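# Carry the tube rack through the door to the desk

## Task

Move the tube rack off the counter, through the door that swings shut by itself, and onto the desk. At the end the rack must stand upright, every tube must sit fully down in a hole, and the door must be closed. Neither the rack nor any tube may ever touch the floor. You may use one robot or both. Finish with the grippers open and the robots moved away, and no robot may tip over or be left leaning.

## Robot and tools

Robots: r1 and r2 are identical Hello Robot Stretch 4 units. Each has an omni-wheel base, a mast carrying a lift, an arm that telescopes forward, a three-joint wrist (yaw, pitch, roll) and a two-finger gripper. Each is about 1.6 m tall, and its base rim lies within 0.23 m of the base origin. Each carries four cameras: rN_head_camera, rN_head_left_camera, rN_head_right_camera and rN_wrist_camera.

Frames: the base frame sits on the floor below the base centre, with x forward, y left and z up. hand_pose, a point between the open fingertips, is given in this frame and may be slightly wrong. The odometry frame is the base frame as it was at scene start. Each robot reports only in its own frames, so the two robots can be placed relative to each other only through images, lidar_m and wrist_depth_mm.

execute_actions: takes "actions", a list holding exactly one action or none (empty means just report state and images), plus optional "cameras" (a list of camera names, or "all"; omitted or null gives all; [] gives none; any unknown name rejects the call). The action is an object keyed "r1" and/or "r2", so each robot gets its own entry. Inside an entry you give "base", "joints" or both, with optional "pace" and "contact_limits", or else "end_of_arm" on its own. Everything in the action starts together.
- base: one command only, and it is a relative move from where the base last reported itself. {"translate_m": d} drives straight, forward positive, -2 to 2 m. {"strafe_m": d} slides sideways, left positive, -2 to 2 m. {"rotate_rad": d} spins in place, counter-clockwise positive, -3.2 to 3.2 rad.
- joints: absolute targets by name. lift_m 0 to 1.2 m; arm_m 0 to 0.55 m extension; wrist_yaw_rad -1.134 to 4.276 (0 points forward, positive turns left, 3.14 is folded back, and above 3.4 the arm may block it); wrist_pitch_rad -1.117 to 4.259 (0 level, 1.57 pointing down); wrist_roll_rad -1.117 to 4.259 (0 keeps the fingers level, positive turns clockwise seen from behind); gripper_m -0.038 to 0.141 m fingertip gap (negative presses the tips together). Done tolerances are ±0.004 for lift, arm and gripper, ±0.02 for yaw and roll, ±0.05 for pitch. A joint target out of range is clipped and noted; any other bad value or key rejects the whole call. One action lasts at most 15 s.
- pace: "slow", "default", "fast" or "max" (base up to 0.1/0.3/0.4/0.6 m/s and 1/2/3/4 rad/s). With the lift above 0.2, base speed drops, down to 0.3 m/s and 1 rad/s at 1.2.
- contact_limits: {"arm_m": v}, v from 0 (stops at the gentlest touch) to 0.75 (hardest); 0.5 if omitted.
- end_of_arm: "enable_torque" restores wrist or gripper motors that have shut off.
Anything you omit may still be driving toward an earlier target without the status showing it. Once a call reports a stop, the remaining execute_actions, wait and finished_scene calls in that reply are skipped.

wait: {"seconds": 0 to 10}; no new commands, then returns state and images. zoom_image: {"camera", "region": [x0, y0, x1, y1]} in pixels of that camera's latest full image, top-left origin, at most 504 by 504. finished_scene: {"scene": number of the current scene}; irreversible, and it reports success. Only call it once the goal holds steadily.

Result lines: base_status and joint_status say how each motion ended: "done" (for the base, wheels turned the full amount even if slipping), "off_target" (stopped short and may still push), "contact_stop_at_<key>" (met something; the part may go slack, so a loaded lift can sink and a base can roll), "limit_stop_at_<name>" (built-in limit; "limit_stop_at_tilt" means over 6 degrees of lean, and the lift, arm and wheels go slack until it lessens; "limit_stop_at_own_body" means the joint would hit the robot, which is likely with pitch below -0.2 plus roll below -0.4 or above 4), "time_out" and "torque_fault" (a wrist or gripper motor maxed out and went limp until enable_torque). on_its_own lists uncommanded behaviour; "held at" there is the held target, not the position. base_odometry counts wheel turns, heading -3.142 to 3.142 with left positive; if turned_by_wheels and turned_by_imu differ by more than about 0.1 rad, suspect a hit or slip. base_tilt in degrees (forward and right positive) carries a fixed bias of up to about 1.5. motor_effort is a percentage of maximum, positive toward larger joint values, with the peak of the last action in brackets; a rest effort outside its normal range suggests a load or a push. For wheel_0, wheel_1 and wheel_2, positive turns the base right. lidar_m gives 12 distances in 30-degree sectors, the 1st straight ahead and counting counter-clockwise (4th left, 7th behind, 10th right); "-" means nothing seen or closer than 0.25 m. It sees the other robot and table tops but can miss glass, thin legs and things behind. wrist_depth_mm is a 7x7 grid of depths from top left, 100 to 2000 mm.

Gripping: command a gap smaller than the object; going lower squeezes harder and pulls it inward. Neither the reading nor "done" proves a grasp; check effort and images. Stuck fingertips on a surface: raise the lift. At scene start, lift_m 0.4 with wrist_yaw_rad 0 unfolds the wrist.

Avoid: robots pressing together (any base contact plus a few more millimetres counts as a hard press and ends the run); turning or driving with over 1 kg held and arm_m above 0.2, especially fast; steady pushes with a high gripper; over about 2 kg in a level gripper; jointly carrying while the bases drift apart (travel can differ up to about 3 cm per metre); dropping, slamming or letting rack or tubes hit the floor. Loose objects may get nudged occasionally.

Camera calibration is given per camera (OpenCV pinhole or fisheye, K, D, T_world_to_cam from the carrying robot's base frame); it has small errors, larger for the wrist camera on an extended arm.

Each tool is called after "Request:" as name([rows], argument=value, ...), one row to a line, values as JSON.

## Session

Request:
execute_actions(actions=[])

Scene clock: 0.00 s.
r1.base_odometry: x=+0.000 y=+0.000 heading=+0.000 (m, m, rad; r1's odometry frame)
r1.turned_by_wheels: +0.000 (rad since the last result)
r1.turned_by_imu: +0.000 (rad since the last result)
r1.base_tilt: forward=-0.6 right=-0.6 (deg)
r1.lidar_m: 0.72 0.76 1.12 1.81 1.94 2.44 1.16 1.02 0.73 0.67 0.72 0.82
r1.base_status: not commanded
r1.joint_positions: lift_m=+0.230 arm_m=+0.001 wrist_yaw_rad=+3.122 wrist_pitch_rad=+0.015 wrist_roll_rad=+0.010 gripper_m=+0.057
r1.joint_status: not commanded
r1.motor_effort: lift_m=+18 arm_m=+0 wrist_yaw_rad=-1 wrist_pitch_rad=-5 wrist_roll_rad=+1 gripper_m=-3 wheel_0=+0 wheel_1=+0 wheel_2=+0 (%)
r1.hand_pose: x=-0.1149 y=+0.0930 z=+0.4041 quat_wxyz=(+0.010, -0.007, +0.005, +1.000) (m; r1's base frame)
r1.wrist_depth_mm: - 137 - - - - - / - 118 163 - - - - / - 121 164 - - - - / 138 138 298 1537 - - - / 1098 1708 - 1397 - - - / 1138 1397 191 1336 193 1366 1430 / 866 904 960 107 960 917 960
r2.base_odometry: x=+0.000 y=+0.000 heading=+0.000 (m, m, rad; r2's odometry frame)
r2.turned_by_wheels: +0.000 (rad since the last result)
r2.turned_by_imu: +0.000 (rad since the last result)
r2.base_tilt: forward=-0.5 right=+0.2 (deg)
r2.lidar_m: 0.86 0.82 0.85 1.18 1.18 2.23 1.85 1.78 1.37 0.98 0.94 1.00
r2.base_status: not commanded
r2.joint_positions: lift_m=+0.251 arm_m=+0.002 wrist_yaw_rad=+3.131 wrist_pitch_rad=+0.014 wrist_roll_rad=-0.018 gripper_m=+0.057
r2.joint_status: not commanded
r2.motor_effort: lift_m=+19 arm_m=-1 wrist_yaw_rad=+0 wrist_pitch_rad=-6 wrist_roll_rad=-2 gripper_m=-2 wheel_0=+0 wheel_1=+0 wheel_2=+0 (%)
r2.hand_pose: x=-0.1144 y=+0.0905 z=+0.4254 quat_wxyz=(+0.005, -0.007, -0.009, +1.000) (m; r2's base frame)
r2.wrist_depth_mm: - 140 1921 - - - 1921 / - 115 151 - - - 1983 / - 122 163 - - - 1921 / 143 142 1863 - - - 1983 / 231 1708 1921 - - - 1921 / 228 1464 202 1430 216 1308 1281 / 229 960 1060 - 1008 904 946
pictures: r1_head_camera, r1_head_left_camera, r1_head_right_camera, r1_wrist_camera, r2_head_camera, r2_head_left_camera, r2_head_right_camera, r2_wrist_camera
Images, in order (width x height): r1_head_camera 420x560, r1_head_left_camera 420x672, r1_head_right_camera 420x672, r1_wrist_camera 616x392, r2_head_camera 420x560, r2_head_left_camera 420x672, r2_head_right_camera 420x672, r2_wrist_camera 616x392.

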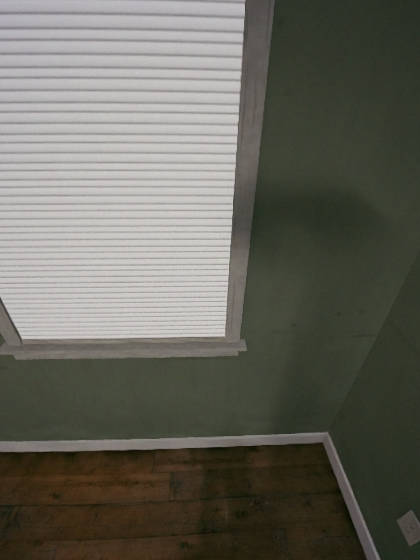

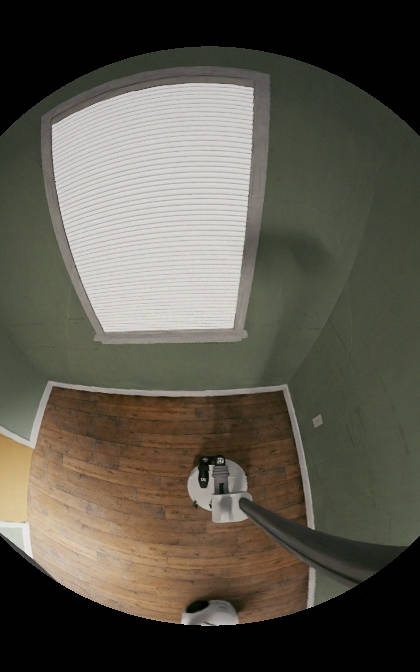

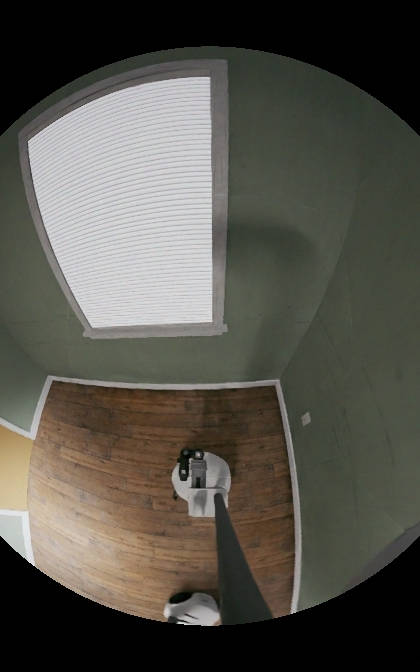

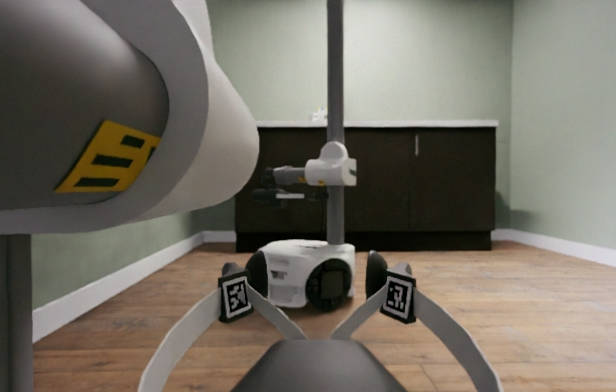

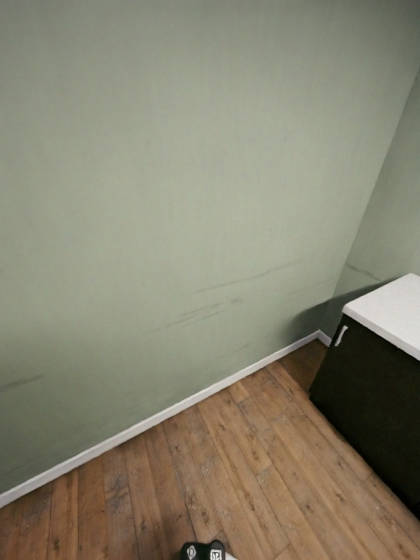

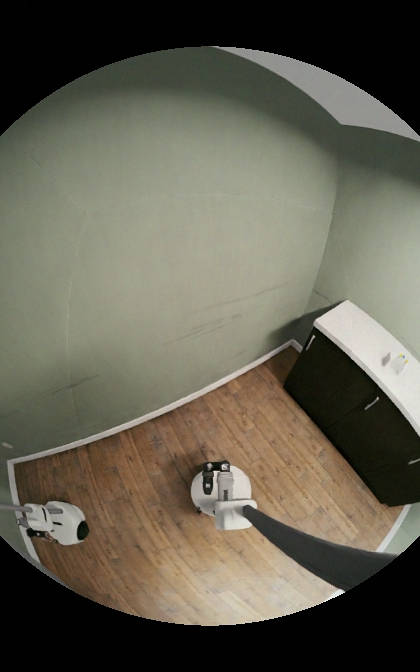

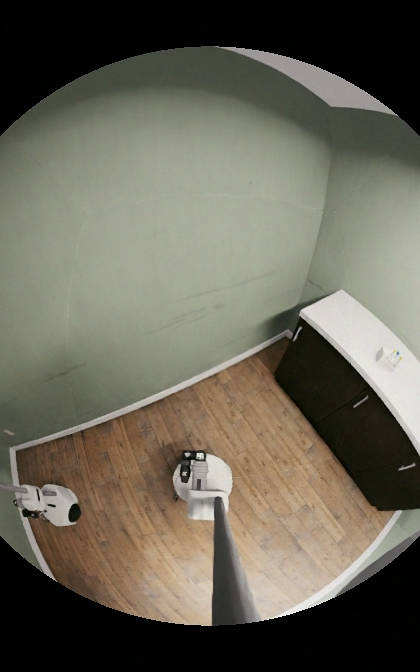

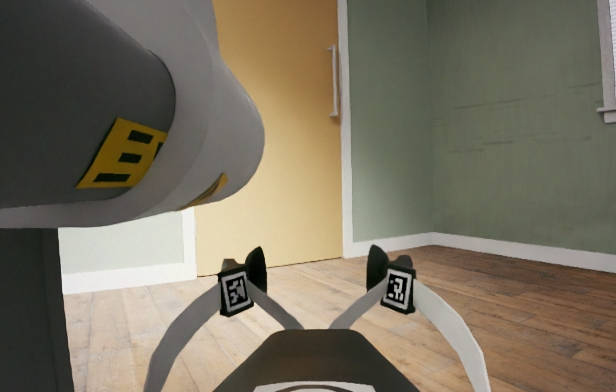

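Request:
execute_actions([
  {"r1":{"base":{"rotate_rad":1.57},"joints":{"lift_m":0.9}},"r2":{"base":{"rotate_rad":-1.0},"joints":{"lift_m":0.9}}},
], cameras=["r1_head_camera","r1_head_left_camera","r2_head_camera","r2_head_left_camera"])

Scene clock: 12.20 s.
r1.base_odometry: x=+0.000 y=+0.000 heading=+1.570 (m, m, rad; r1's odometry frame)
r1.turned_by_wheels: +1.570 (rad since the last result)
r1.turned_by_imu: +1.603 (rad since the last result)
r1.base_tilt: forward=-0.6 right=-0.6 (deg)
r1.lidar_m: 1.84 1.94 2.42 1.16 1.00 0.73 0.69 0.72 0.82 0.75 0.79 1.12
r1.base_status: done
r1.joint_positions: lift_m=+0.900 arm_m=+0.001 wrist_yaw_rad=+3.122 wrist_pitch_rad=+0.015 wrist_roll_rad=+0.010 gripper_m=+0.057
r1.joint_status: all done
r1.motor_effort: lift_m=+21(22) arm_m=+0(1) wrist_yaw_rad=+0(0) wrist_pitch_rad=-6(6) wrist_roll_rad=+0(0) gripper_m=-3(5) wheel_0=+0(5) wheel_1=+0(4) wheel_2=+0(10) (%)
r1.hand_pose: x=-0.1149 y=+0.0930 z=+1.0738 quat_wxyz=(+0.010, -0.007, +0.005, +1.000) (m; r1's base frame)
r1.wrist_depth_mm: - 137 820 820 831 831 831 / - 118 163 831 809 866 842 / - 121 164 831 842 842 842 / 138 138 297 842 842 854 866 / 820 820 831 842 831 854 854 / 820 831 191 854 193 842 854 / 831 842 842 106 854 854 866
r2.base_odometry: x=+0.000 y=+0.000 heading=-0.999 (m, m, rad; r2's odometry frame)
r2.turned_by_wheels: -0.999 (rad since the last result)
r2.turned_by_imu: -1.011 (rad since the last result)
r2.base_tilt: forward=-0.5 right=+0.3 (deg)
r2.lidar_m: 0.94 1.00 0.86 0.81 0.87 1.24 1.18 2.31 1.82 1.78 1.31 0.97
r2.base_status: done
r2.joint_positions: lift_m=+0.900 arm_m=+0.002 wrist_yaw_rad=+3.131 wrist_pitch_rad=+0.014 wrist_roll_rad=-0.018 gripper_m=+0.057
r2.joint_status: all done
r2.motor_effort: lift_m=+22(21) arm_m=-2(1) wrist_yaw_rad=+0(1) wrist_pitch_rad=-7(8) wrist_roll_rad=-2(2) gripper_m=-5(6) wheel_0=+5(10) wheel_1=+3(9) wheel_2=+3(8) (%)
r2.hand_pose: x=-0.1144 y=+0.0905 z=+1.0739 quat_wxyz=(+0.005, -0.007, -0.009, +1.000) (m; r2's base frame)
r2.wrist_depth_mm: - 139 - - - 1661 1118 / - 115 151 - - 1661 1160 / - 122 162 - - 1708 1160 / 143 142 - - - 1808 1182 / 230 - - - - 1756 1182 / 227 - 202 - 215 1661 1160 / 230 - - - - 1499 1160
pictures: r1_head_camera, r1_head_left_camera, r2_head_camera, r2_head_left_camera
Images, in order (width x height): r1_head_camera 420x560, r1_head_left_camera 420x672, r2_head_camera 420x560, r2_head_left_camera 420x672.

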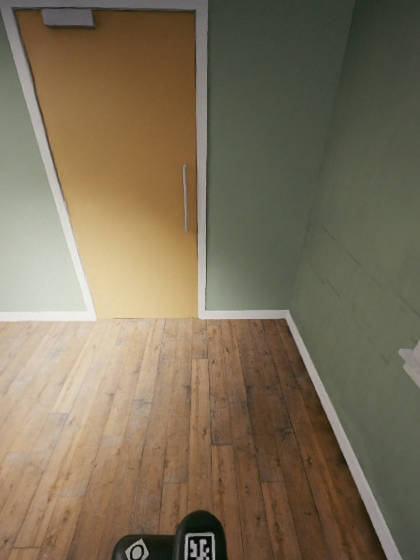

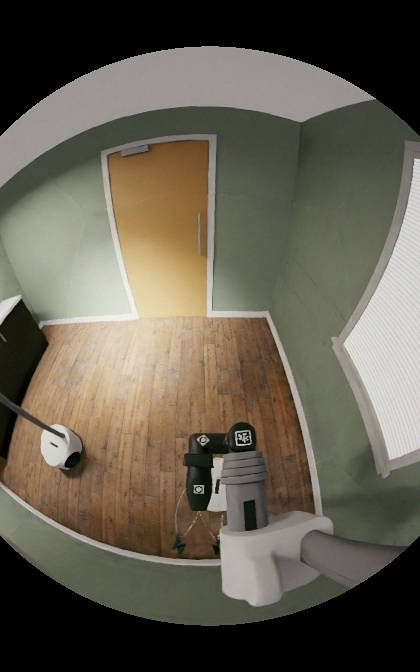

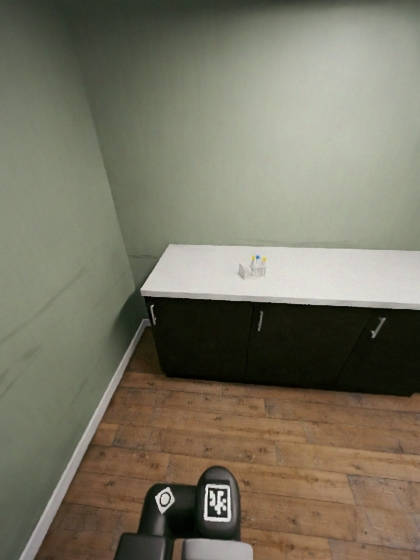

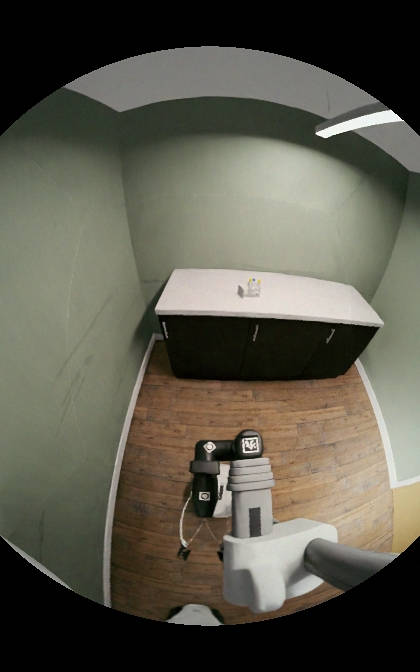

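Request:
execute_actions([
  {"r1":{"base":{"translate_m":0.9},"joints":{"wrist_yaw_rad":0,"gripper_m":0.12}},"r2":{"base":{"strafe_m":-0.2},"joints":{"wrist_yaw_rad":0,"wrist_pitch_rad":0.4,"gripper_m":0.14}}},
], cameras=["r1_head_camera","r1_wrist_camera","r2_head_camera","r2_wrist_camera"])

Scene clock: 41.73 s.
r1.base_odometry: x=+0.001 y=+0.900 heading=+1.570 (m, m, rad; r1's odometry frame)
r1.turned_by_wheels: +0.000 (rad since the last result)
r1.turned_by_imu: +0.000 (rad since the last result)
r1.base_tilt: forward=-0.6 right=-0.6 (deg)
r1.lidar_m: 0.91 1.02 1.39 2.32 1.28 1.67 1.59 1.11 0.77 0.77 0.82 1.02
r1.base_status: done
r1.joint_positions: lift_m=+0.900 arm_m=+0.001 wrist_yaw_rad=+0.000 wrist_pitch_rad=+0.015 wrist_roll_rad=+0.010 gripper_m=+0.120
r1.joint_status: all done
r1.motor_effort: lift_m=+20(21) arm_m=+0(0) wrist_yaw_rad=+1(4) wrist_pitch_rad=-5(5) wrist_roll_rad=+0(1) gripper_m=-4(7) wheel_0=-1(6) wheel_1=+0(3) wheel_2=+0(4) (%)
r1.hand_pose: x=+0.4602 y=-0.0874 z=+1.0738 quat_wxyz=(+1.000, +0.005, +0.007, +0.000) (m; r1's base frame)
r1.wrist_depth_mm: 768 759 778 768 768 759 759 / 759 768 759 759 768 768 778 / 768 759 759 778 768 759 768 / 778 778 768 788 768 778 788 / 768 788 768 778 788 778 778 / 788 788 778 798 768 809 778 / 788 778 788 106 788 778 778
r2.base_odometry: x=-0.168 y=-0.108 heading=-0.999 (m, m, rad; r2's odometry frame)
r2.turned_by_wheels: +0.000 (rad since the last result)
r2.turned_by_imu: +0.000 (rad since the last result)
r2.base_tilt: forward=-0.5 right=+0.2 (deg)
r2.lidar_m: 0.91 0.98 1.03 1.01 1.09 1.55 1.40 1.30 1.64 1.58 1.30 0.96
r2.base_status: done
r2.joint_positions: lift_m=+0.900 arm_m=+0.002 wrist_yaw_rad=+0.000 wrist_pitch_rad=+0.402 wrist_roll_rad=-0.018 gripper_m=+0.140
r2.joint_status: all done
r2.motor_effort: lift_m=+22(22) arm_m=-1(2) wrist_yaw_rad=-2(5) wrist_pitch_rad=-7(5) wrist_roll_rad=-3(2) gripper_m=+2(4) wheel_0=+2(12) wheel_1=+0(10) wheel_2=+0(4) (%)
r2.hand_pose: x=+0.4387 y=-0.0873 z=+0.9651 quat_wxyz=(+0.980, -0.009, +0.200, +0.002) (m; r2's base frame)
r2.wrist_depth_mm: 1205 1205 1205 1205 1205 1182 1160 / 1308 1308 1281 1255 1205 1229 1205 / 798 768 768 750 741 732 715 / 820 820 788 788 778 759 759 / 917 866 854 842 820 809 809 / 1308 960 946 866 891 866 878 / 1366 1025 991 - 960 946 946
pictures: r1_head_camera, r1_wrist_camera, r2_head_camera, r2_wrist_camera
camera_calibration (this result's frames):
r1_wrist_camera: T_world_to_cam=[[0.021283, -0.999675, 0.0140067, -0.108594], [-0.0315634, -0.0146747, -0.999394, 1.13519], [0.999275, 0.020828, -0.0318655, -0.200083], [0, 0, 0, 1]] pos_world=[0.23808, -0.0877331, 1.12965]
r2_wrist_camera: T_world_to_cam=[[0.0388551, -0.999028, -0.0208366, -0.0738295], [-0.430933, 0.00206062, -0.902382, 1.10766], [0.901547, 0.0440413, -0.430434, 0.249885], [0, 0, 0, 1]] pos_world=[0.254913, -0.0870454, 1.10555]
Images, in order (width x height): r1_head_camera 420x560, r1_wrist_camera 616x392, r2_head_camera 420x560, r2_wrist_camera 616x392.

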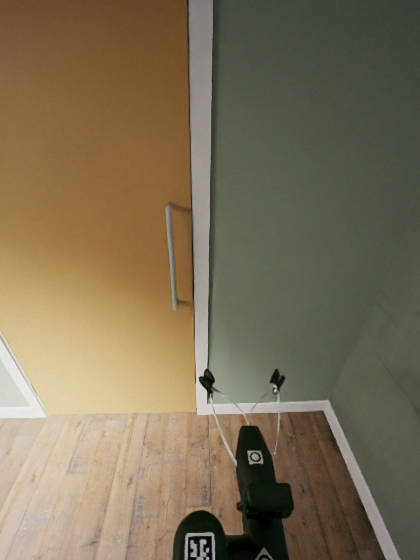

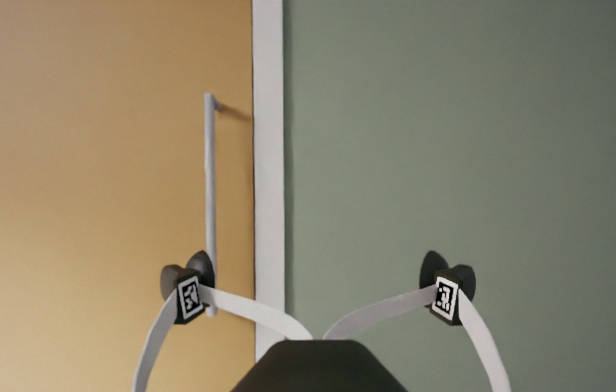

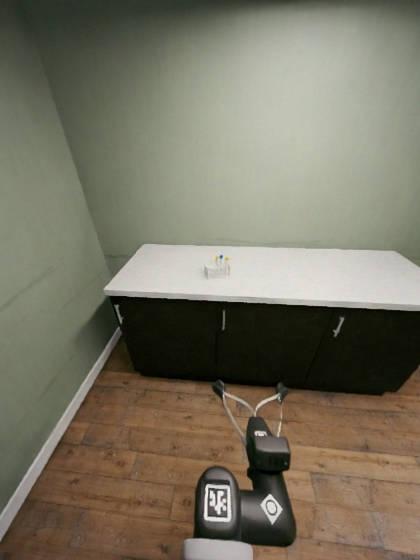

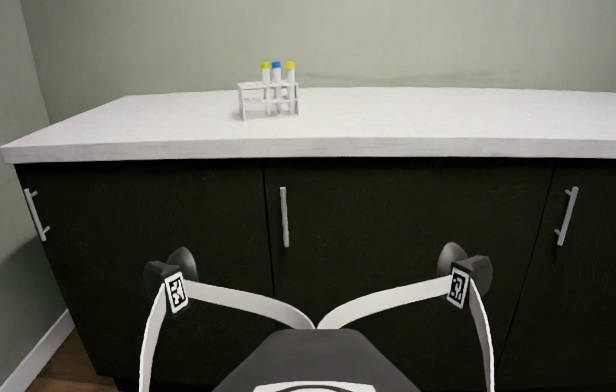

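Request:
execute_actions([
  {"r1":{"base":{"strafe_m":0.21},"joints":{"arm_m":0.3}},"r2":{"base":{"strafe_m":0.14},"joints":{"lift_m":1.0}}},
], cameras=["r1_wrist_camera"])

Request:
execute_actions([
  {"r2":{"base":{"translate_m":0.5}}},
], cameras=["r1_wrist_camera","r1_head_camera","r2_head_camera","r2_wrist_camera"])

Scene clock: 49.87 s.
r1.base_odometry: x=-0.209 y=+0.900 heading=+1.570 (m, m, rad; r1's odometry frame)
r1.turned_by_wheels: +0.000 (rad since the last result)
r1.turned_by_imu: +0.002 (rad since the last result)
r1.base_tilt: forward=-0.6 right=-0.6 (deg)
r1.lidar_m: 0.93 1.01 1.39 2.11 1.15 1.68 1.59 1.36 0.99 0.97 1.04 1.01
r1.base_status: done
r1.joint_positions: lift_m=+0.900 arm_m=+0.299 wrist_yaw_rad=+0.000 wrist_pitch_rad=+0.015 wrist_roll_rad=+0.010 gripper_m=+0.120
r1.joint_status: all done
r1.motor_effort: lift_m=+21(21) arm_m=+6(10) wrist_yaw_rad=+0(1) wrist_pitch_rad=-5(6) wrist_roll_rad=+0(1) gripper_m=-1(3) wheel_0=+0(8) wheel_1=-2(8) wheel_2=+0(0) (%)
r1.hand_pose: x=+0.7582 y=-0.0874 z=+1.0738 quat_wxyz=(+1.000, +0.005, +0.007, +0.000) (m; r1's base frame)
r1.wrist_depth_mm: 466 466 466 462 455 466 469 / 462 466 469 469 455 466 469 / 473 466 473 469 473 466 473 / 469 473 469 473 469 473 477 / 477 477 473 477 462 477 473 / 480 477 473 477 466 477 480 / 473 480 480 107 469 480 480
r2.base_odometry: x=-0.050 y=-0.032 heading=-0.999 (m, m, rad; r2's odometry frame)
r2.turned_by_wheels: +0.000 (rad since the last result)
r2.turned_by_imu: +0.000 (rad since the last result)
r2.base_tilt: forward=-0.6 right=+0.2 (deg)
r2.lidar_m: 0.92 1.00 0.93 0.87 0.94 1.32 2.19 1.18 1.77 1.73 1.28 0.96
r2.base_status: done
r2.joint_positions: lift_m=+1.000 arm_m=+0.002 wrist_yaw_rad=+0.000 wrist_pitch_rad=+0.402 wrist_roll_rad=-0.018 gripper_m=+0.140
r2.joint_status: all done
r2.motor_effort: lift_m=+22(22) arm_m=-1(1) wrist_yaw_rad=+0(2) wrist_pitch_rad=-6(6) wrist_roll_rad=-2(2) gripper_m=+1(0) wheel_0=-2(11) wheel_1=+0(8) wheel_2=+0(2) (%)
r2.hand_pose: x=+0.4387 y=-0.0874 z=+1.0650 quat_wxyz=(+0.980, -0.009, +0.200, +0.002) (m; r2's base frame)
r2.wrist_depth_mm: 1229 1205 1229 1182 1182 1205 1182 / 1229 1308 1281 1281 1281 1229 1229 / 1255 1336 1060 960 1025 1008 991 / 1205 831 809 798 798 768 768 / 1255 878 854 842 842 820 820 / 1255 960 931 891 891 866 878 / 1229 1078 1025 - 976 960 946
pictures: r1_wrist_camera
camera_calibration (this result's frames):
r1_wrist_camera: T_world_to_cam=[[0.0213803, -0.999673, 0.0140078, -0.114983], [-0.0315089, -0.0146778, -0.999396, 1.14457], [0.999275, 0.020926, -0.0318124, -0.497899], [0, 0, 0, 1]] pos_world=[0.53606, -0.0877266, 1.12965]
Images, in order (width x height): r1_wrist_camera 616x392.

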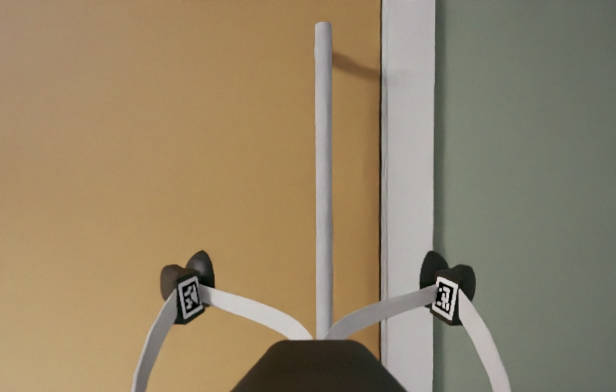

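Scene clock: 53.03 s.
r1.base_odometry: x=-0.209 y=+0.900 heading=+1.570 (m, m, rad; r1's odometry frame)
r1.turned_by_wheels: +0.000 (rad since the last result)
r1.turned_by_imu: +0.001 (rad since the last result)
r1.base_tilt: forward=-0.6 right=-0.6 (deg)
r1.lidar_m: 0.93 1.00 1.38 2.09 1.61 1.67 1.59 1.40 1.00 0.99 1.02 1.03
r1.base_status: not commanded
r1.joint_positions: lift_m=+0.900 arm_m=+0.299 wrist_yaw_rad=+0.000 wrist_pitch_rad=+0.015 wrist_roll_rad=+0.010 gripper_m=+0.120
r1.joint_status: not commanded
r1.motor_effort: lift_m=+21(20) arm_m=+6(7) wrist_yaw_rad=+0(0) wrist_pitch_rad=-5(5) wrist_roll_rad=+0(0) gripper_m=+0(2) wheel_0=+0(0) wheel_1=-2(1) wheel_2=+0(0) (%)
r1.hand_pose: x=+0.7582 y=-0.0874 z=+1.0738 quat_wxyz=(+1.000, +0.005, +0.007, +0.000) (m; r1's base frame)
r1.wrist_depth_mm: 466 462 466 466 455 462 469 / 469 466 466 466 455 469 466 / 469 469 466 473 469 469 469 / 466 473 473 473 477 473 469 / 473 473 473 473 462 480 480 / 473 480 480 477 462 477 480 / 480 480 480 106 469 480 480
r2.base_odometry: x=+0.220 y=-0.453 heading=-0.999 (m, m, rad; r2's odometry frame)
r2.turned_by_wheels: +0.000 (rad since the last result)
r2.turned_by_imu: -0.001 (rad since the last result)
r2.base_tilt: forward=-0.5 right=+0.3 (deg)
r2.lidar_m: 0.44 0.45 0.68 0.85 0.91 1.28 2.69 1.64 1.82 1.74 0.62 0.45
r2.base_status: done
r2.joint_positions: lift_m=+1.000 arm_m=+0.002 wrist_yaw_rad=+0.000 wrist_pitch_rad=+0.402 wrist_roll_rad=-0.018 gripper_m=+0.140
r2.joint_status: not commanded
r2.motor_effort: lift_m=+21(22) arm_m=-1(1) wrist_yaw_rad=-2(1) wrist_pitch_rad=-6(6) wrist_roll_rad=-2(2) gripper_m=-1(2) wheel_0=+4(11) wheel_1=+2(8) wheel_2=-1(12) (%)
r2.hand_pose: x=+0.4386 y=-0.0874 z=+1.0651 quat_wxyz=(+0.980, -0.009, +0.200, +0.002) (m; r2's base frame)
r2.wrist_depth_mm: 778 778 759 750 741 732 715 / 820 809 809 778 788 768 759 / 878 854 866 854 842 809 809 / 917 732 723 707 691 683 676 / 554 549 539 445 477 512 504 / 430 413 402 413 394 389 410 / 364 355 370 - 362 345 347
pictures: r1_head_camera, r1_wrist_camera, r2_head_camera, r2_wrist_camera
camera_calibration (this result's frames):
r1_wrist_camera: T_world_to_cam=[[0.0213803, -0.999673, 0.0140078, -0.114983], [-0.0315092, -0.0146778, -0.999396, 1.14457], [0.999275, 0.020926, -0.0318127, -0.497899], [0, 0, 0, 1]] pos_world=[0.536061, -0.0877266, 1.12965]
r2_wrist_camera: T_world_to_cam=[[0.0386405, -0.999036, -0.020838, -0.0717053], [-0.430963, 0.00215301, -0.902367, 1.19796], [0.901542, 0.0438484, -0.430464, 0.292999], [0, 0, 0, 1]] pos_world=[0.254895, -0.0870629, 1.20563]
Images, in order (width x height): r1_head_camera 420x560, r1_wrist_camera 616x392, r2_head_camera 420x560, r2_wrist_camera 616x392.

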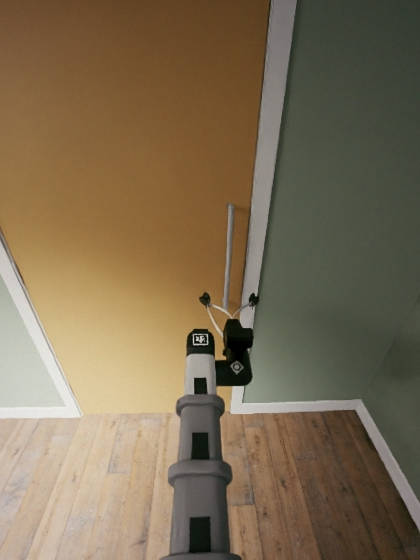

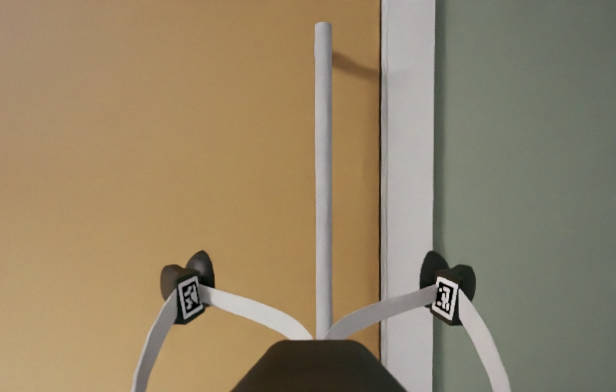

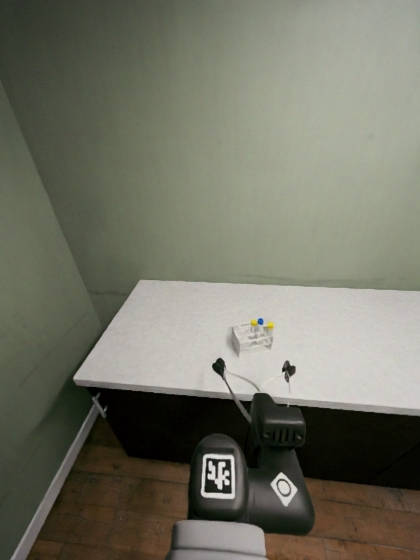

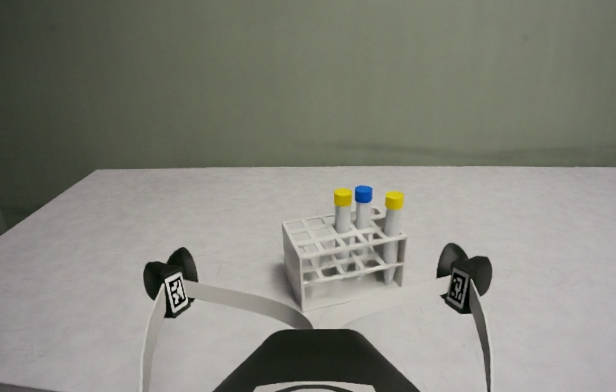

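Request:
execute_actions([
  {"r1":{"joints":{"arm_m":0.47,"gripper_m":0.08},"contact_limits":{"arm_m":0.2}},"r2":{"joints":{"lift_m":1.15,"arm_m":0.2,"wrist_pitch_rad":1.3}}},
], cameras=["r1_wrist_camera","r1_head_camera","r2_head_camera","r2_wrist_camera"])

Scene clock: 62.60 s.
r1.base_odometry: x=-0.209 y=+0.900 heading=+1.570 (m, m, rad; r1's odometry frame)
r1.turned_by_wheels: +0.000 (rad since the last result)
r1.turned_by_imu: +0.001 (rad since the last result)
r1.base_tilt: forward=-0.6 right=-0.6 (deg)
r1.lidar_m: 0.92 1.01 1.38 2.10 1.61 1.67 1.59 1.41 1.02 0.96 1.03 1.01
r1.base_status: not commanded
r1.joint_positions: lift_m=+0.900 arm_m=+0.469 wrist_yaw_rad=+0.000 wrist_pitch_rad=+0.015 wrist_roll_rad=+0.010 gripper_m=+0.080
r1.joint_status: all done
r1.motor_effort: lift_m=+21(20) arm_m=+7(7) wrist_yaw_rad=+1(1) wrist_pitch_rad=-5(6) wrist_roll_rad=+0(0) gripper_m=-5(1) wheel_0=+0(0) wheel_1=-1(1) wheel_2=+0(1) (%)
r1.contact_limits: arm_m 0.2
r1.hand_pose: x=+0.9282 y=-0.0874 z=+1.0738 quat_wxyz=(+1.000, +0.005, +0.007, +0.000) (m; r1's base frame)
r1.wrist_depth_mm: 297 298 297 296 297 283 297 / 298 298 301 300 298 289 297 / 301 300 301 300 301 287 301 / 300 301 301 300 301 290 301 / 303 303 303 304 301 291 304 / 303 304 197 243 212 293 304 / 306 304 306 106 306 291 306
r2.base_odometry: x=+0.220 y=-0.453 heading=-0.999 (m, m, rad; r2's odometry frame)
r2.turned_by_wheels: +0.000 (rad since the last result)
r2.turned_by_imu: +0.000 (rad since the last result)
r2.base_tilt: forward=-0.6 right=+0.3 (deg)
r2.lidar_m: 0.43 0.47 0.88 0.86 0.91 1.30 2.71 1.64 1.81 1.75 0.60 0.47
r2.base_status: not commanded
r2.joint_positions: lift_m=+1.150 arm_m=+0.199 wrist_yaw_rad=+0.000 wrist_pitch_rad=+1.300 wrist_roll_rad=-0.018 gripper_m=+0.140
r2.joint_status: all done
r2.motor_effort: lift_m=+22(24) arm_m=+5(3) wrist_yaw_rad=-1(1) wrist_pitch_rad=-2(5) wrist_roll_rad=-3(2) gripper_m=+1(1) wheel_0=+4(4) wheel_1=+2(2) wheel_2=-1(1) (%)
r2.hand_pose: x=+0.4471 y=-0.0874 z=+1.0499 quat_wxyz=(+0.796, -0.007, +0.605, +0.006) (m; r2's base frame)
r2.wrist_depth_mm: 442 442 436 436 345 427 424 / 430 424 421 338 332 410 407 / 410 407 402 394 397 397 394 / 394 392 389 387 384 377 377 / 384 379 375 373 368 366 364 / 1255 1229 1229 1229 1182 1205 1182 / 1205 1205 1229 - 1205 1182 1138
pictures: r1_head_camera, r1_wrist_camera, r2_head_camera, r2_wrist_camera
camera_calibration (this result's frames):
r1_wrist_camera: T_world_to_cam=[[0.0213428, -0.999674, 0.014008, -0.118593], [-0.0315018, -0.0146766, -0.999396, 1.14992], [0.999276, 0.0208886, -0.0318047, -0.667762], [0, 0, 0, 1]] pos_world=[0.706034, -0.087729, 1.12965]
r2_wrist_camera: T_world_to_cam=[[0.00784237, -0.999038, -0.043156, -0.0351557], [-0.974363, 0.00206965, -0.224974, 0.719591], [0.224847, 0.0438139, -0.973409, 1.15143], [0, 0, 0, 1]] pos_world=[0.442522, -0.08706, 1.28119]
Images, in order (width x height): r1_head_camera 420x560, r1_wrist_camera 616x392, r2_head_camera 420x560, r2_wrist_camera 616x392.

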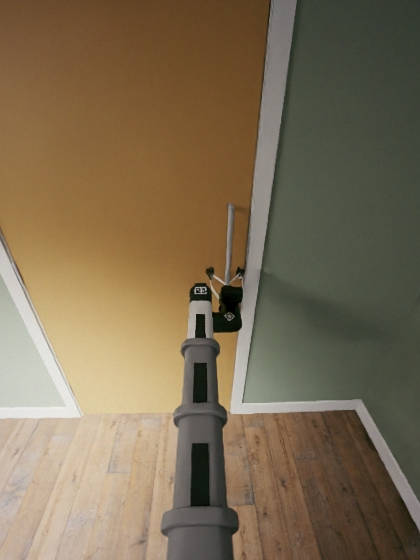

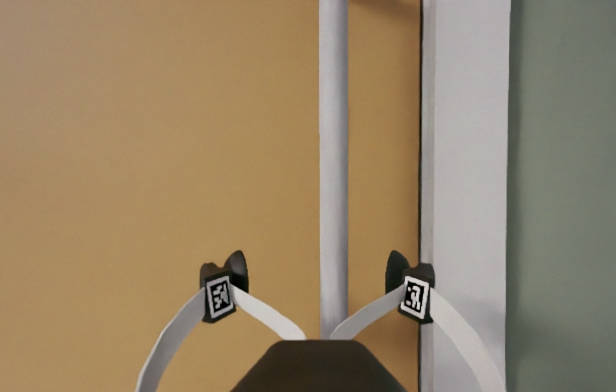

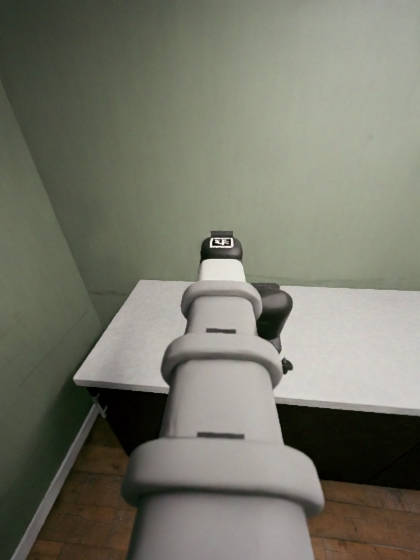

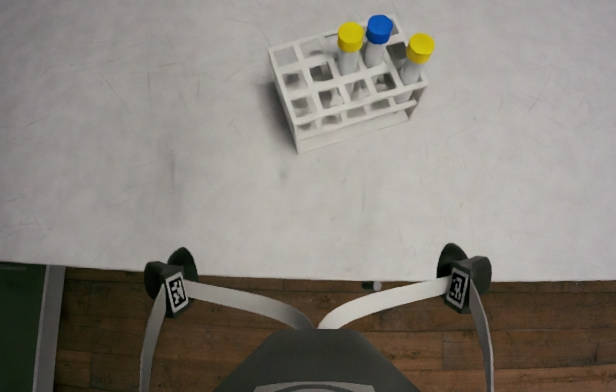

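Request:
execute_actions([
  {"r1":{"joints":{"arm_m":0.5,"gripper_m":0.0},"contact_limits":{"arm_m":0.2}},"r2":{"joints":{"lift_m":1.2,"arm_m":0.4,"wrist_pitch_rad":1.57}}},
], cameras=["r1_wrist_camera","r2_wrist_camera"])

Request:
execute_actions([
  {"r1":{"base":{"translate_m":-0.12},"pace":"slow"}},
], cameras=["r1_wrist_camera","r1_head_camera"])

Scene clock: 70.17 s.
r1.base_odometry: x=-0.209 y=+0.900 heading=+1.568 (m, m, rad; r1's odometry frame)
r1.turned_by_wheels: -0.002 (rad since the last result)
r1.turned_by_imu: -0.001 (rad since the last result)
r1.base_tilt: forward=-0.5 right=-0.5 (deg)
r1.lidar_m: 0.91 1.01 1.37 2.10 1.62 1.67 1.59 1.40 1.03 0.96 1.03 1.01
r1.base_status: not commanded
r1.joint_positions: lift_m=+0.900 arm_m=+0.499 wrist_yaw_rad=-0.006 wrist_pitch_rad=+0.015 wrist_roll_rad=+0.010 gripper_m=+0.000
r1.joint_status: all done
r1.on_its_own: wrist_yaw_rad is at rest, and its effort (+18) is outside its rest range (-13 to +13)
r1.motor_effort: lift_m=+21(21) arm_m=+3(9) wrist_yaw_rad=+18(25) wrist_pitch_rad=-5(5) wrist_roll_rad=+0(0) gripper_m=-20(19) wheel_0=-12(12) wheel_1=-6(6) wheel_2=-5(5) (%)
r1.contact_limits: arm_m 0.2
r1.hand_pose: x=+0.9582 y=-0.0893 z=+1.0738 quat_wxyz=(+1.000, +0.005, +0.007, -0.003) (m; r1's base frame)
r1.wrist_depth_mm: 266 266 266 267 268 256 272 / 265 266 266 267 267 257 271 / 268 268 268 270 271 259 273 / 270 270 270 271 272 260 276 / 270 272 271 210 276 263 276 / 272 272 272 206 185 263 278 / 272 273 274 106 277 263 278
r2.base_odometry: x=+0.220 y=-0.453 heading=-0.999 (m, m, rad; r2's odometry frame)
r2.turned_by_wheels: +0.000 (rad since the last result)
r2.turned_by_imu: +0.000 (rad since the last result)
r2.base_tilt: forward=-0.5 right=+0.3 (deg)
r2.lidar_m: 0.43 0.48 0.68 0.84 0.91 1.32 2.69 1.62 1.80 1.74 0.61 0.46
r2.base_status: not commanded
r2.joint_positions: lift_m=+1.199 arm_m=+0.399 wrist_yaw_rad=+0.000 wrist_pitch_rad=+1.570 wrist_roll_rad=-0.018 gripper_m=+0.140
r2.joint_status: all done
r2.motor_effort: lift_m=+23(23) arm_m=+6(7) wrist_yaw_rad=-2(0) wrist_pitch_rad=+0(3) wrist_roll_rad=-2(3) gripper_m=+0(1) wheel_0=+4(4) wheel_1=+2(2) wheel_2=-2(2) (%)
r2.hand_pose: x=+0.5703 y=-0.0874 z=+1.0885 quat_wxyz=(+0.707, -0.006, +0.707, +0.006) (m; r2's base frame)
r2.wrist_depth_mm: 407 407 402 402 399 392 394 / 410 410 404 402 402 399 397 / 410 410 404 404 357 397 394 / 413 410 410 366 329 402 399 / 418 415 413 410 407 399 402 / 415 413 413 410 407 407 402 / 1308 1397 1336 - 1308 1336 1308
pictures: r1_wrist_camera, r2_wrist_camera
camera_calibration (this result's frames):
r1_wrist_camera: T_world_to_cam=[[0.0147857, -0.999793, 0.014007, -0.11485], [-0.0315976, -0.0144687, -0.999396, 1.15095], [0.999391, 0.0143342, -0.031805, -0.698445], [0, 0, 0, 1]] pos_world=[0.736085, -0.0881621, 1.12965]
r2_wrist_camera: T_world_to_cam=[[-0.00390291, -0.999039, -0.0436554, -0.0272245], [-0.999089, 0.00204076, 0.0426193, 0.571125], [-0.0424892, 0.0437819, -0.998137, 1.34065], [0, 0, 0, 1]] pos_world=[0.627462, -0.0870603, 1.31263]
Images, in order (width x height): r1_wrist_camera 616x392, r2_wrist_camera 616x392.

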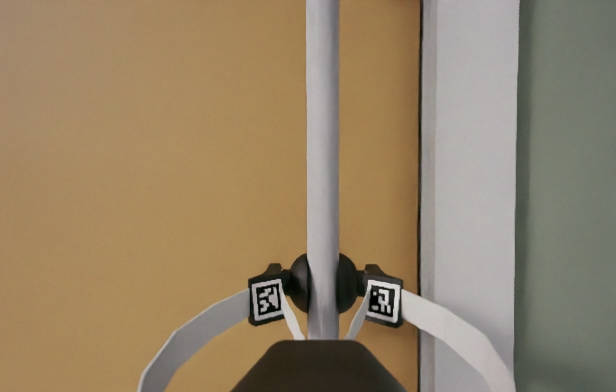

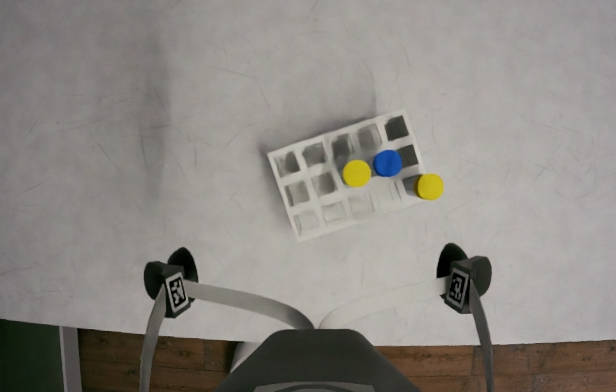

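Scene clock: 72.63 s.
r1.base_odometry: x=-0.210 y=+0.780 heading=+1.568 (m, m, rad; r1's odometry frame)
r1.turned_by_wheels: +0.000 (rad since the last result)
r1.turned_by_imu: +0.001 (rad since the last result)
r1.base_tilt: forward=-0.6 right=-0.6 (deg)
r1.lidar_m: 1.04 1.13 1.55 1.72 1.58 1.54 1.47 1.46 1.00 0.97 1.03 1.14
r1.base_status: done
r1.joint_positions: lift_m=+0.900 arm_m=+0.500 wrist_yaw_rad=+0.000 wrist_pitch_rad=+0.015 wrist_roll_rad=+0.010 gripper_m=+0.000
r1.joint_status: not commanded
r1.motor_effort: lift_m=+21(20) arm_m=+3(3) wrist_yaw_rad=+2(21) wrist_pitch_rad=-5(6) wrist_roll_rad=+1(1) gripper_m=-1(20) wheel_0=-1(16) wheel_1=-2(10) wheel_2=+1(4) (%)
r1.hand_pose: x=+0.9589 y=-0.0875 z=+1.0738 quat_wxyz=(+1.000, +0.005, +0.007, +0.000) (m; r1's base frame)
r1.wrist_depth_mm: 384 384 384 387 384 384 387 / 387 384 387 387 389 387 392 / 389 389 394 392 389 392 389 / 392 392 389 392 392 392 394 / 392 392 394 394 392 392 399 / 394 394 394 202 186 392 397 / 397 397 397 106 387 397 399
r2.base_odometry: x=+0.220 y=-0.453 heading=-0.999 (m, m, rad; r2's odometry frame)
r2.turned_by_wheels: +0.000 (rad since the last result)
r2.turned_by_imu: +0.000 (rad since the last result)
r2.base_tilt: forward=-0.6 right=+0.4 (deg)
r2.lidar_m: 0.44 0.46 0.69 0.86 0.90 1.30 1.63 1.58 1.81 1.74 0.62 0.43
r2.base_status: not commanded
r2.joint_positions: lift_m=+1.199 arm_m=+0.399 wrist_yaw_rad=+0.000 wrist_pitch_rad=+1.570 wrist_roll_rad=-0.018 gripper_m=+0.140
r2.joint_status: not commanded
r2.motor_effort: lift_m=+22(23) arm_m=+5(5) wrist_yaw_rad=-1(1) wrist_pitch_rad=-1(0) wrist_roll_rad=-2(2) gripper_m=-1(2) wheel_0=+4(4) wheel_1=+2(2) wheel_2=-2(2) (%)
r2.hand_pose: x=+0.5703 y=-0.0874 z=+1.0885 quat_wxyz=(+0.707, -0.006, +0.707, +0.006) (m; r2's base frame)
r2.wrist_depth_mm: 410 404 402 399 399 397 392 / 407 410 407 399 399 397 394 / 413 410 404 404 353 399 397 / 413 410 410 368 327 402 399 / 415 413 410 410 404 402 402 / 415 413 410 410 407 402 404 / 1255 1336 1366 - 1336 1308 1308
pictures: r1_head_camera, r1_wrist_camera
camera_calibration (this result's frames):
r1_wrist_camera: T_world_to_cam=[[0.0210112, -0.999681, 0.0140078, -0.119026], [-0.0315068, -0.014666, -0.999396, 1.15089], [0.999283, 0.0205572, -0.0318049, -0.698451], [0, 0, 0, 1]] pos_world=[0.736711, -0.087751, 1.12965]
Images, in order (width x height): r1_head_camera 420x560, r1_wrist_camera 616x392.

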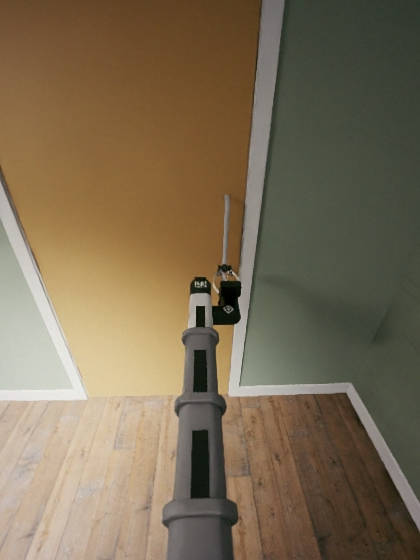

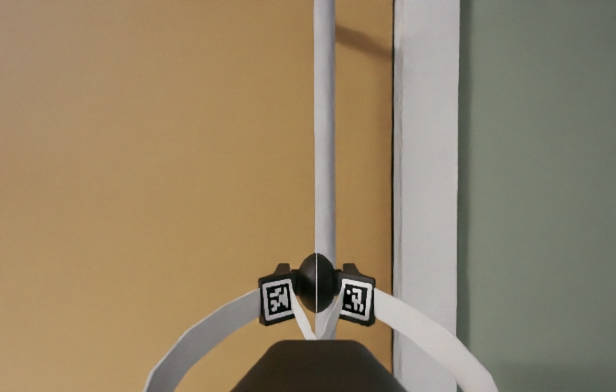

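Request:
execute_actions([
  {"r1":{"base":{"strafe_m":0.15}}},
], cameras=["r2_wrist_camera"])

Request:
zoom_image(camera="r2_wrist_camera", region=[240,80,480,260])

Request:
execute_actions([
  {"r1":{"base":{"translate_m":0.3},"pace":"slow"}},
], cameras=["r1_head_camera","r1_head_left_camera"])

Scene clock: 81.67 s.
r1.base_odometry: x=-0.360 y=+0.781 heading=+1.568 (m, m, rad; r1's odometry frame)
r1.turned_by_wheels: +0.000 (rad since the last result)
r1.turned_by_imu: +0.001 (rad since the last result)
r1.base_tilt: forward=-0.6 right=-0.6 (deg)
r1.lidar_m: 1.07 1.13 1.57 1.94 1.42 1.54 1.49 1.53 1.18 1.12 1.17 1.13
r1.base_status: done
r1.joint_positions: lift_m=+0.900 arm_m=+0.500 wrist_yaw_rad=+0.000 wrist_pitch_rad=+0.015 wrist_roll_rad=+0.010 gripper_m=+0.000
r1.joint_status: not commanded
r1.motor_effort: lift_m=+20(20) arm_m=+3(2) wrist_yaw_rad=+1(1) wrist_pitch_rad=-5(5) wrist_roll_rad=+0(0) gripper_m=-10(4) wheel_0=+1(10) wheel_1=-1(8) wheel_2=+0(2) (%)
r1.hand_pose: x=+0.9589 y=-0.0874 z=+1.0738 quat_wxyz=(+1.000, +0.005, +0.007, +0.000) (m; r1's base frame)
r1.wrist_depth_mm: 382 382 387 387 384 384 373 / 384 384 382 387 387 384 377 / 389 389 389 387 389 389 375 / 392 392 387 392 392 392 379 / 392 392 389 392 389 392 384 / 397 394 397 202 186 397 384 / 394 397 397 107 399 330 387
r2.base_odometry: x=+0.220 y=-0.453 heading=-0.999 (m, m, rad; r2's odometry frame)
r2.turned_by_wheels: +0.000 (rad since the last result)
r2.turned_by_imu: +0.000 (rad since the last result)
r2.base_tilt: forward=-0.6 right=+0.3 (deg)
r2.lidar_m: 0.44 0.45 0.67 0.86 0.92 1.31 1.53 1.46 1.80 1.74 0.62 0.46
r2.base_status: not commanded
r2.joint_positions: lift_m=+1.199 arm_m=+0.399 wrist_yaw_rad=+0.000 wrist_pitch_rad=+1.570 wrist_roll_rad=-0.018 gripper_m=+0.140
r2.joint_status: not commanded
r2.motor_effort: lift_m=+22(22) arm_m=+5(5) wrist_yaw_rad=-2(0) wrist_pitch_rad=-1(0) wrist_roll_rad=-2(2) gripper_m=+0(3) wheel_0=+4(4) wheel_1=+2(2) wheel_2=-1(2) (%)
r2.hand_pose: x=+0.5703 y=-0.0874 z=+1.0885 quat_wxyz=(+0.707, -0.006, +0.707, +0.006) (m; r2's base frame)
r2.wrist_depth_mm: 407 402 404 399 397 397 392 / 410 407 404 402 399 394 397 / 415 407 407 404 353 399 394 / 415 410 407 366 329 399 394 / 415 418 407 404 410 404 402 / 418 415 415 407 407 402 402 / 1281 1366 1308 - 1336 1336 1308
pictures: r2_wrist_camera
camera_calibration (this result's frames):
r2_wrist_camera: T_world_to_cam=[[-0.00390298, -0.999039, -0.0436554, -0.0272245], [-0.999089, 0.00204081, 0.0426196, 0.571125], [-0.0424896, 0.0437819, -0.998137, 1.34065], [0, 0, 0, 1]] pos_world=[0.627463, -0.0870603, 1.31263]
Images, in order (width x height): r2_wrist_camera 616x392.

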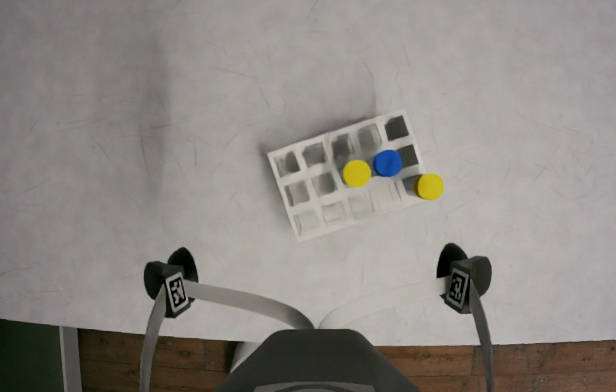

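Region (240, 80, 480, 260) of r2_wrist_camera's 616x392 image, scaled by 2.100; it fills the top 378 rows of this view, and the rest is white.

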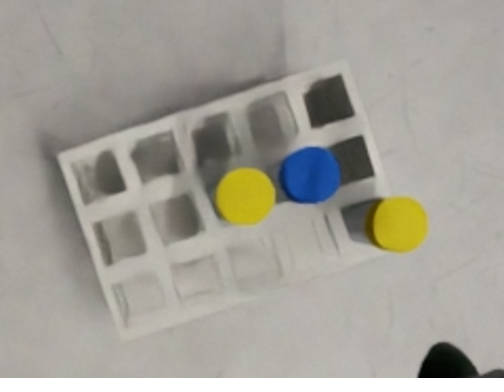

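Scene clock: 96.67 s.
torque_fault: r1.wrist_pitch_rad switched itself off since the last result.
r1.base_odometry: x=-0.366 y=+0.877 heading=+1.312 (m, m, rad; r1's odometry frame)
r1.turned_by_wheels: -0.256 (rad since the last result)
r1.turned_by_imu: -0.113 (rad since the last result)
r1.base_tilt: forward=-0.6 right=-0.6 (deg)
r1.lidar_m: 1.01 1.04 1.33 1.91 1.40 1.69 1.54 1.57 1.23 1.15 1.18 1.09
r1.base_status: translate_m limit_stop_at_tilt (by the wheels' count: +0.095 of +0.300)
r1.joint_positions: lift_m=+0.901 arm_m=+0.498 wrist_yaw_rad=+0.000 wrist_pitch_rad=+1.325 wrist_roll_rad=+0.010 gripper_m=+0.000
r1.joint_status: not commanded
r1.on_its_own: the wheels are slack since a limit_stop_at_tilt; lift_m is slack since a limit_stop_at_tilt; arm_m is slack since a limit_stop_at_tilt; wrist_pitch_rad is off since a torque_fault, until you send "end_of_arm": "enable_torque" (its first target +0.013 is given up)
r1.motor_effort: lift_m=+19(26) arm_m=+0(11) wrist_yaw_rad=+1(89) wrist_pitch_rad=+1(99) wrist_roll_rad=+0(0) gripper_m=-9(6) wheel_0=+0(5) wheel_1=+0(3) wheel_2=+0(28) (%)
r1.hand_pose: x=+0.7388 y=-0.0874 z=+0.7995 quat_wxyz=(+0.788, +0.004, +0.615, -0.003) (m; r1's base frame)
r1.wrist_depth_mm: 427 445 469 484 521 539 574 / 530 554 597 627 654 715 768 / 691 750 798 878 931 1025 1060 / 1008 1042 1060 1060 1078 1060 1042 / 1060 1042 1042 1025 1008 1025 1008 / 1008 976 976 202 186 960 960 / 960 976 946 106 946 946 946
r2.base_odometry: x=+0.220 y=-0.453 heading=-0.999 (m, m, rad; r2's odometry frame)
r2.turned_by_wheels: +0.000 (rad since the last result)
r2.turned_by_imu: -0.001 (rad since the last result)
r2.base_tilt: forward=-0.4 right=+0.3 (deg)
r2.lidar_m: 0.44 0.47 0.67 0.86 0.92 1.32 2.70 1.45 1.79 1.74 0.60 0.45
r2.base_status: not commanded
r2.joint_positions: lift_m=+1.199 arm_m=+0.399 wrist_yaw_rad=+0.000 wrist_pitch_rad=+1.570 wrist_roll_rad=-0.018 gripper_m=+0.140
r2.joint_status: not commanded
r2.motor_effort: lift_m=+22(22) arm_m=+5(6) wrist_yaw_rad=-2(0) wrist_pitch_rad=+1(0) wrist_roll_rad=-3(2) gripper_m=-2(3) wheel_0=+4(4) wheel_1=+2(2) wheel_2=-2(1) (%)
r2.hand_pose: x=+0.5703 y=-0.0874 z=+1.0885 quat_wxyz=(+0.707, -0.006, +0.707, +0.006) (m; r2's base frame)
r2.wrist_depth_mm: 404 404 404 402 397 397 392 / 410 407 407 402 399 394 394 / 413 410 407 404 353 399 394 / 410 410 413 366 329 397 397 / 418 413 410 404 404 404 399 / 413 415 410 410 407 404 402 / 1281 1336 1336 - 1308 1336 1366
pictures: r1_head_camera, r1_head_left_camera
Images, in order (width x height): r1_head_camera 420x560, r1_head_left_camera 420x672.

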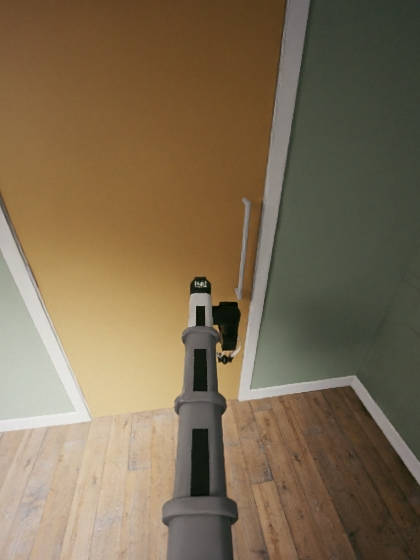

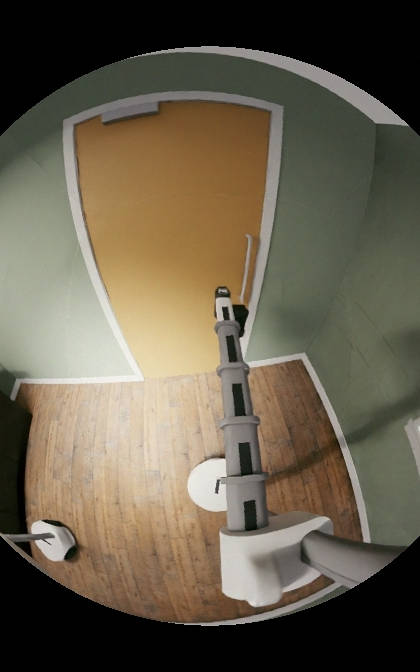

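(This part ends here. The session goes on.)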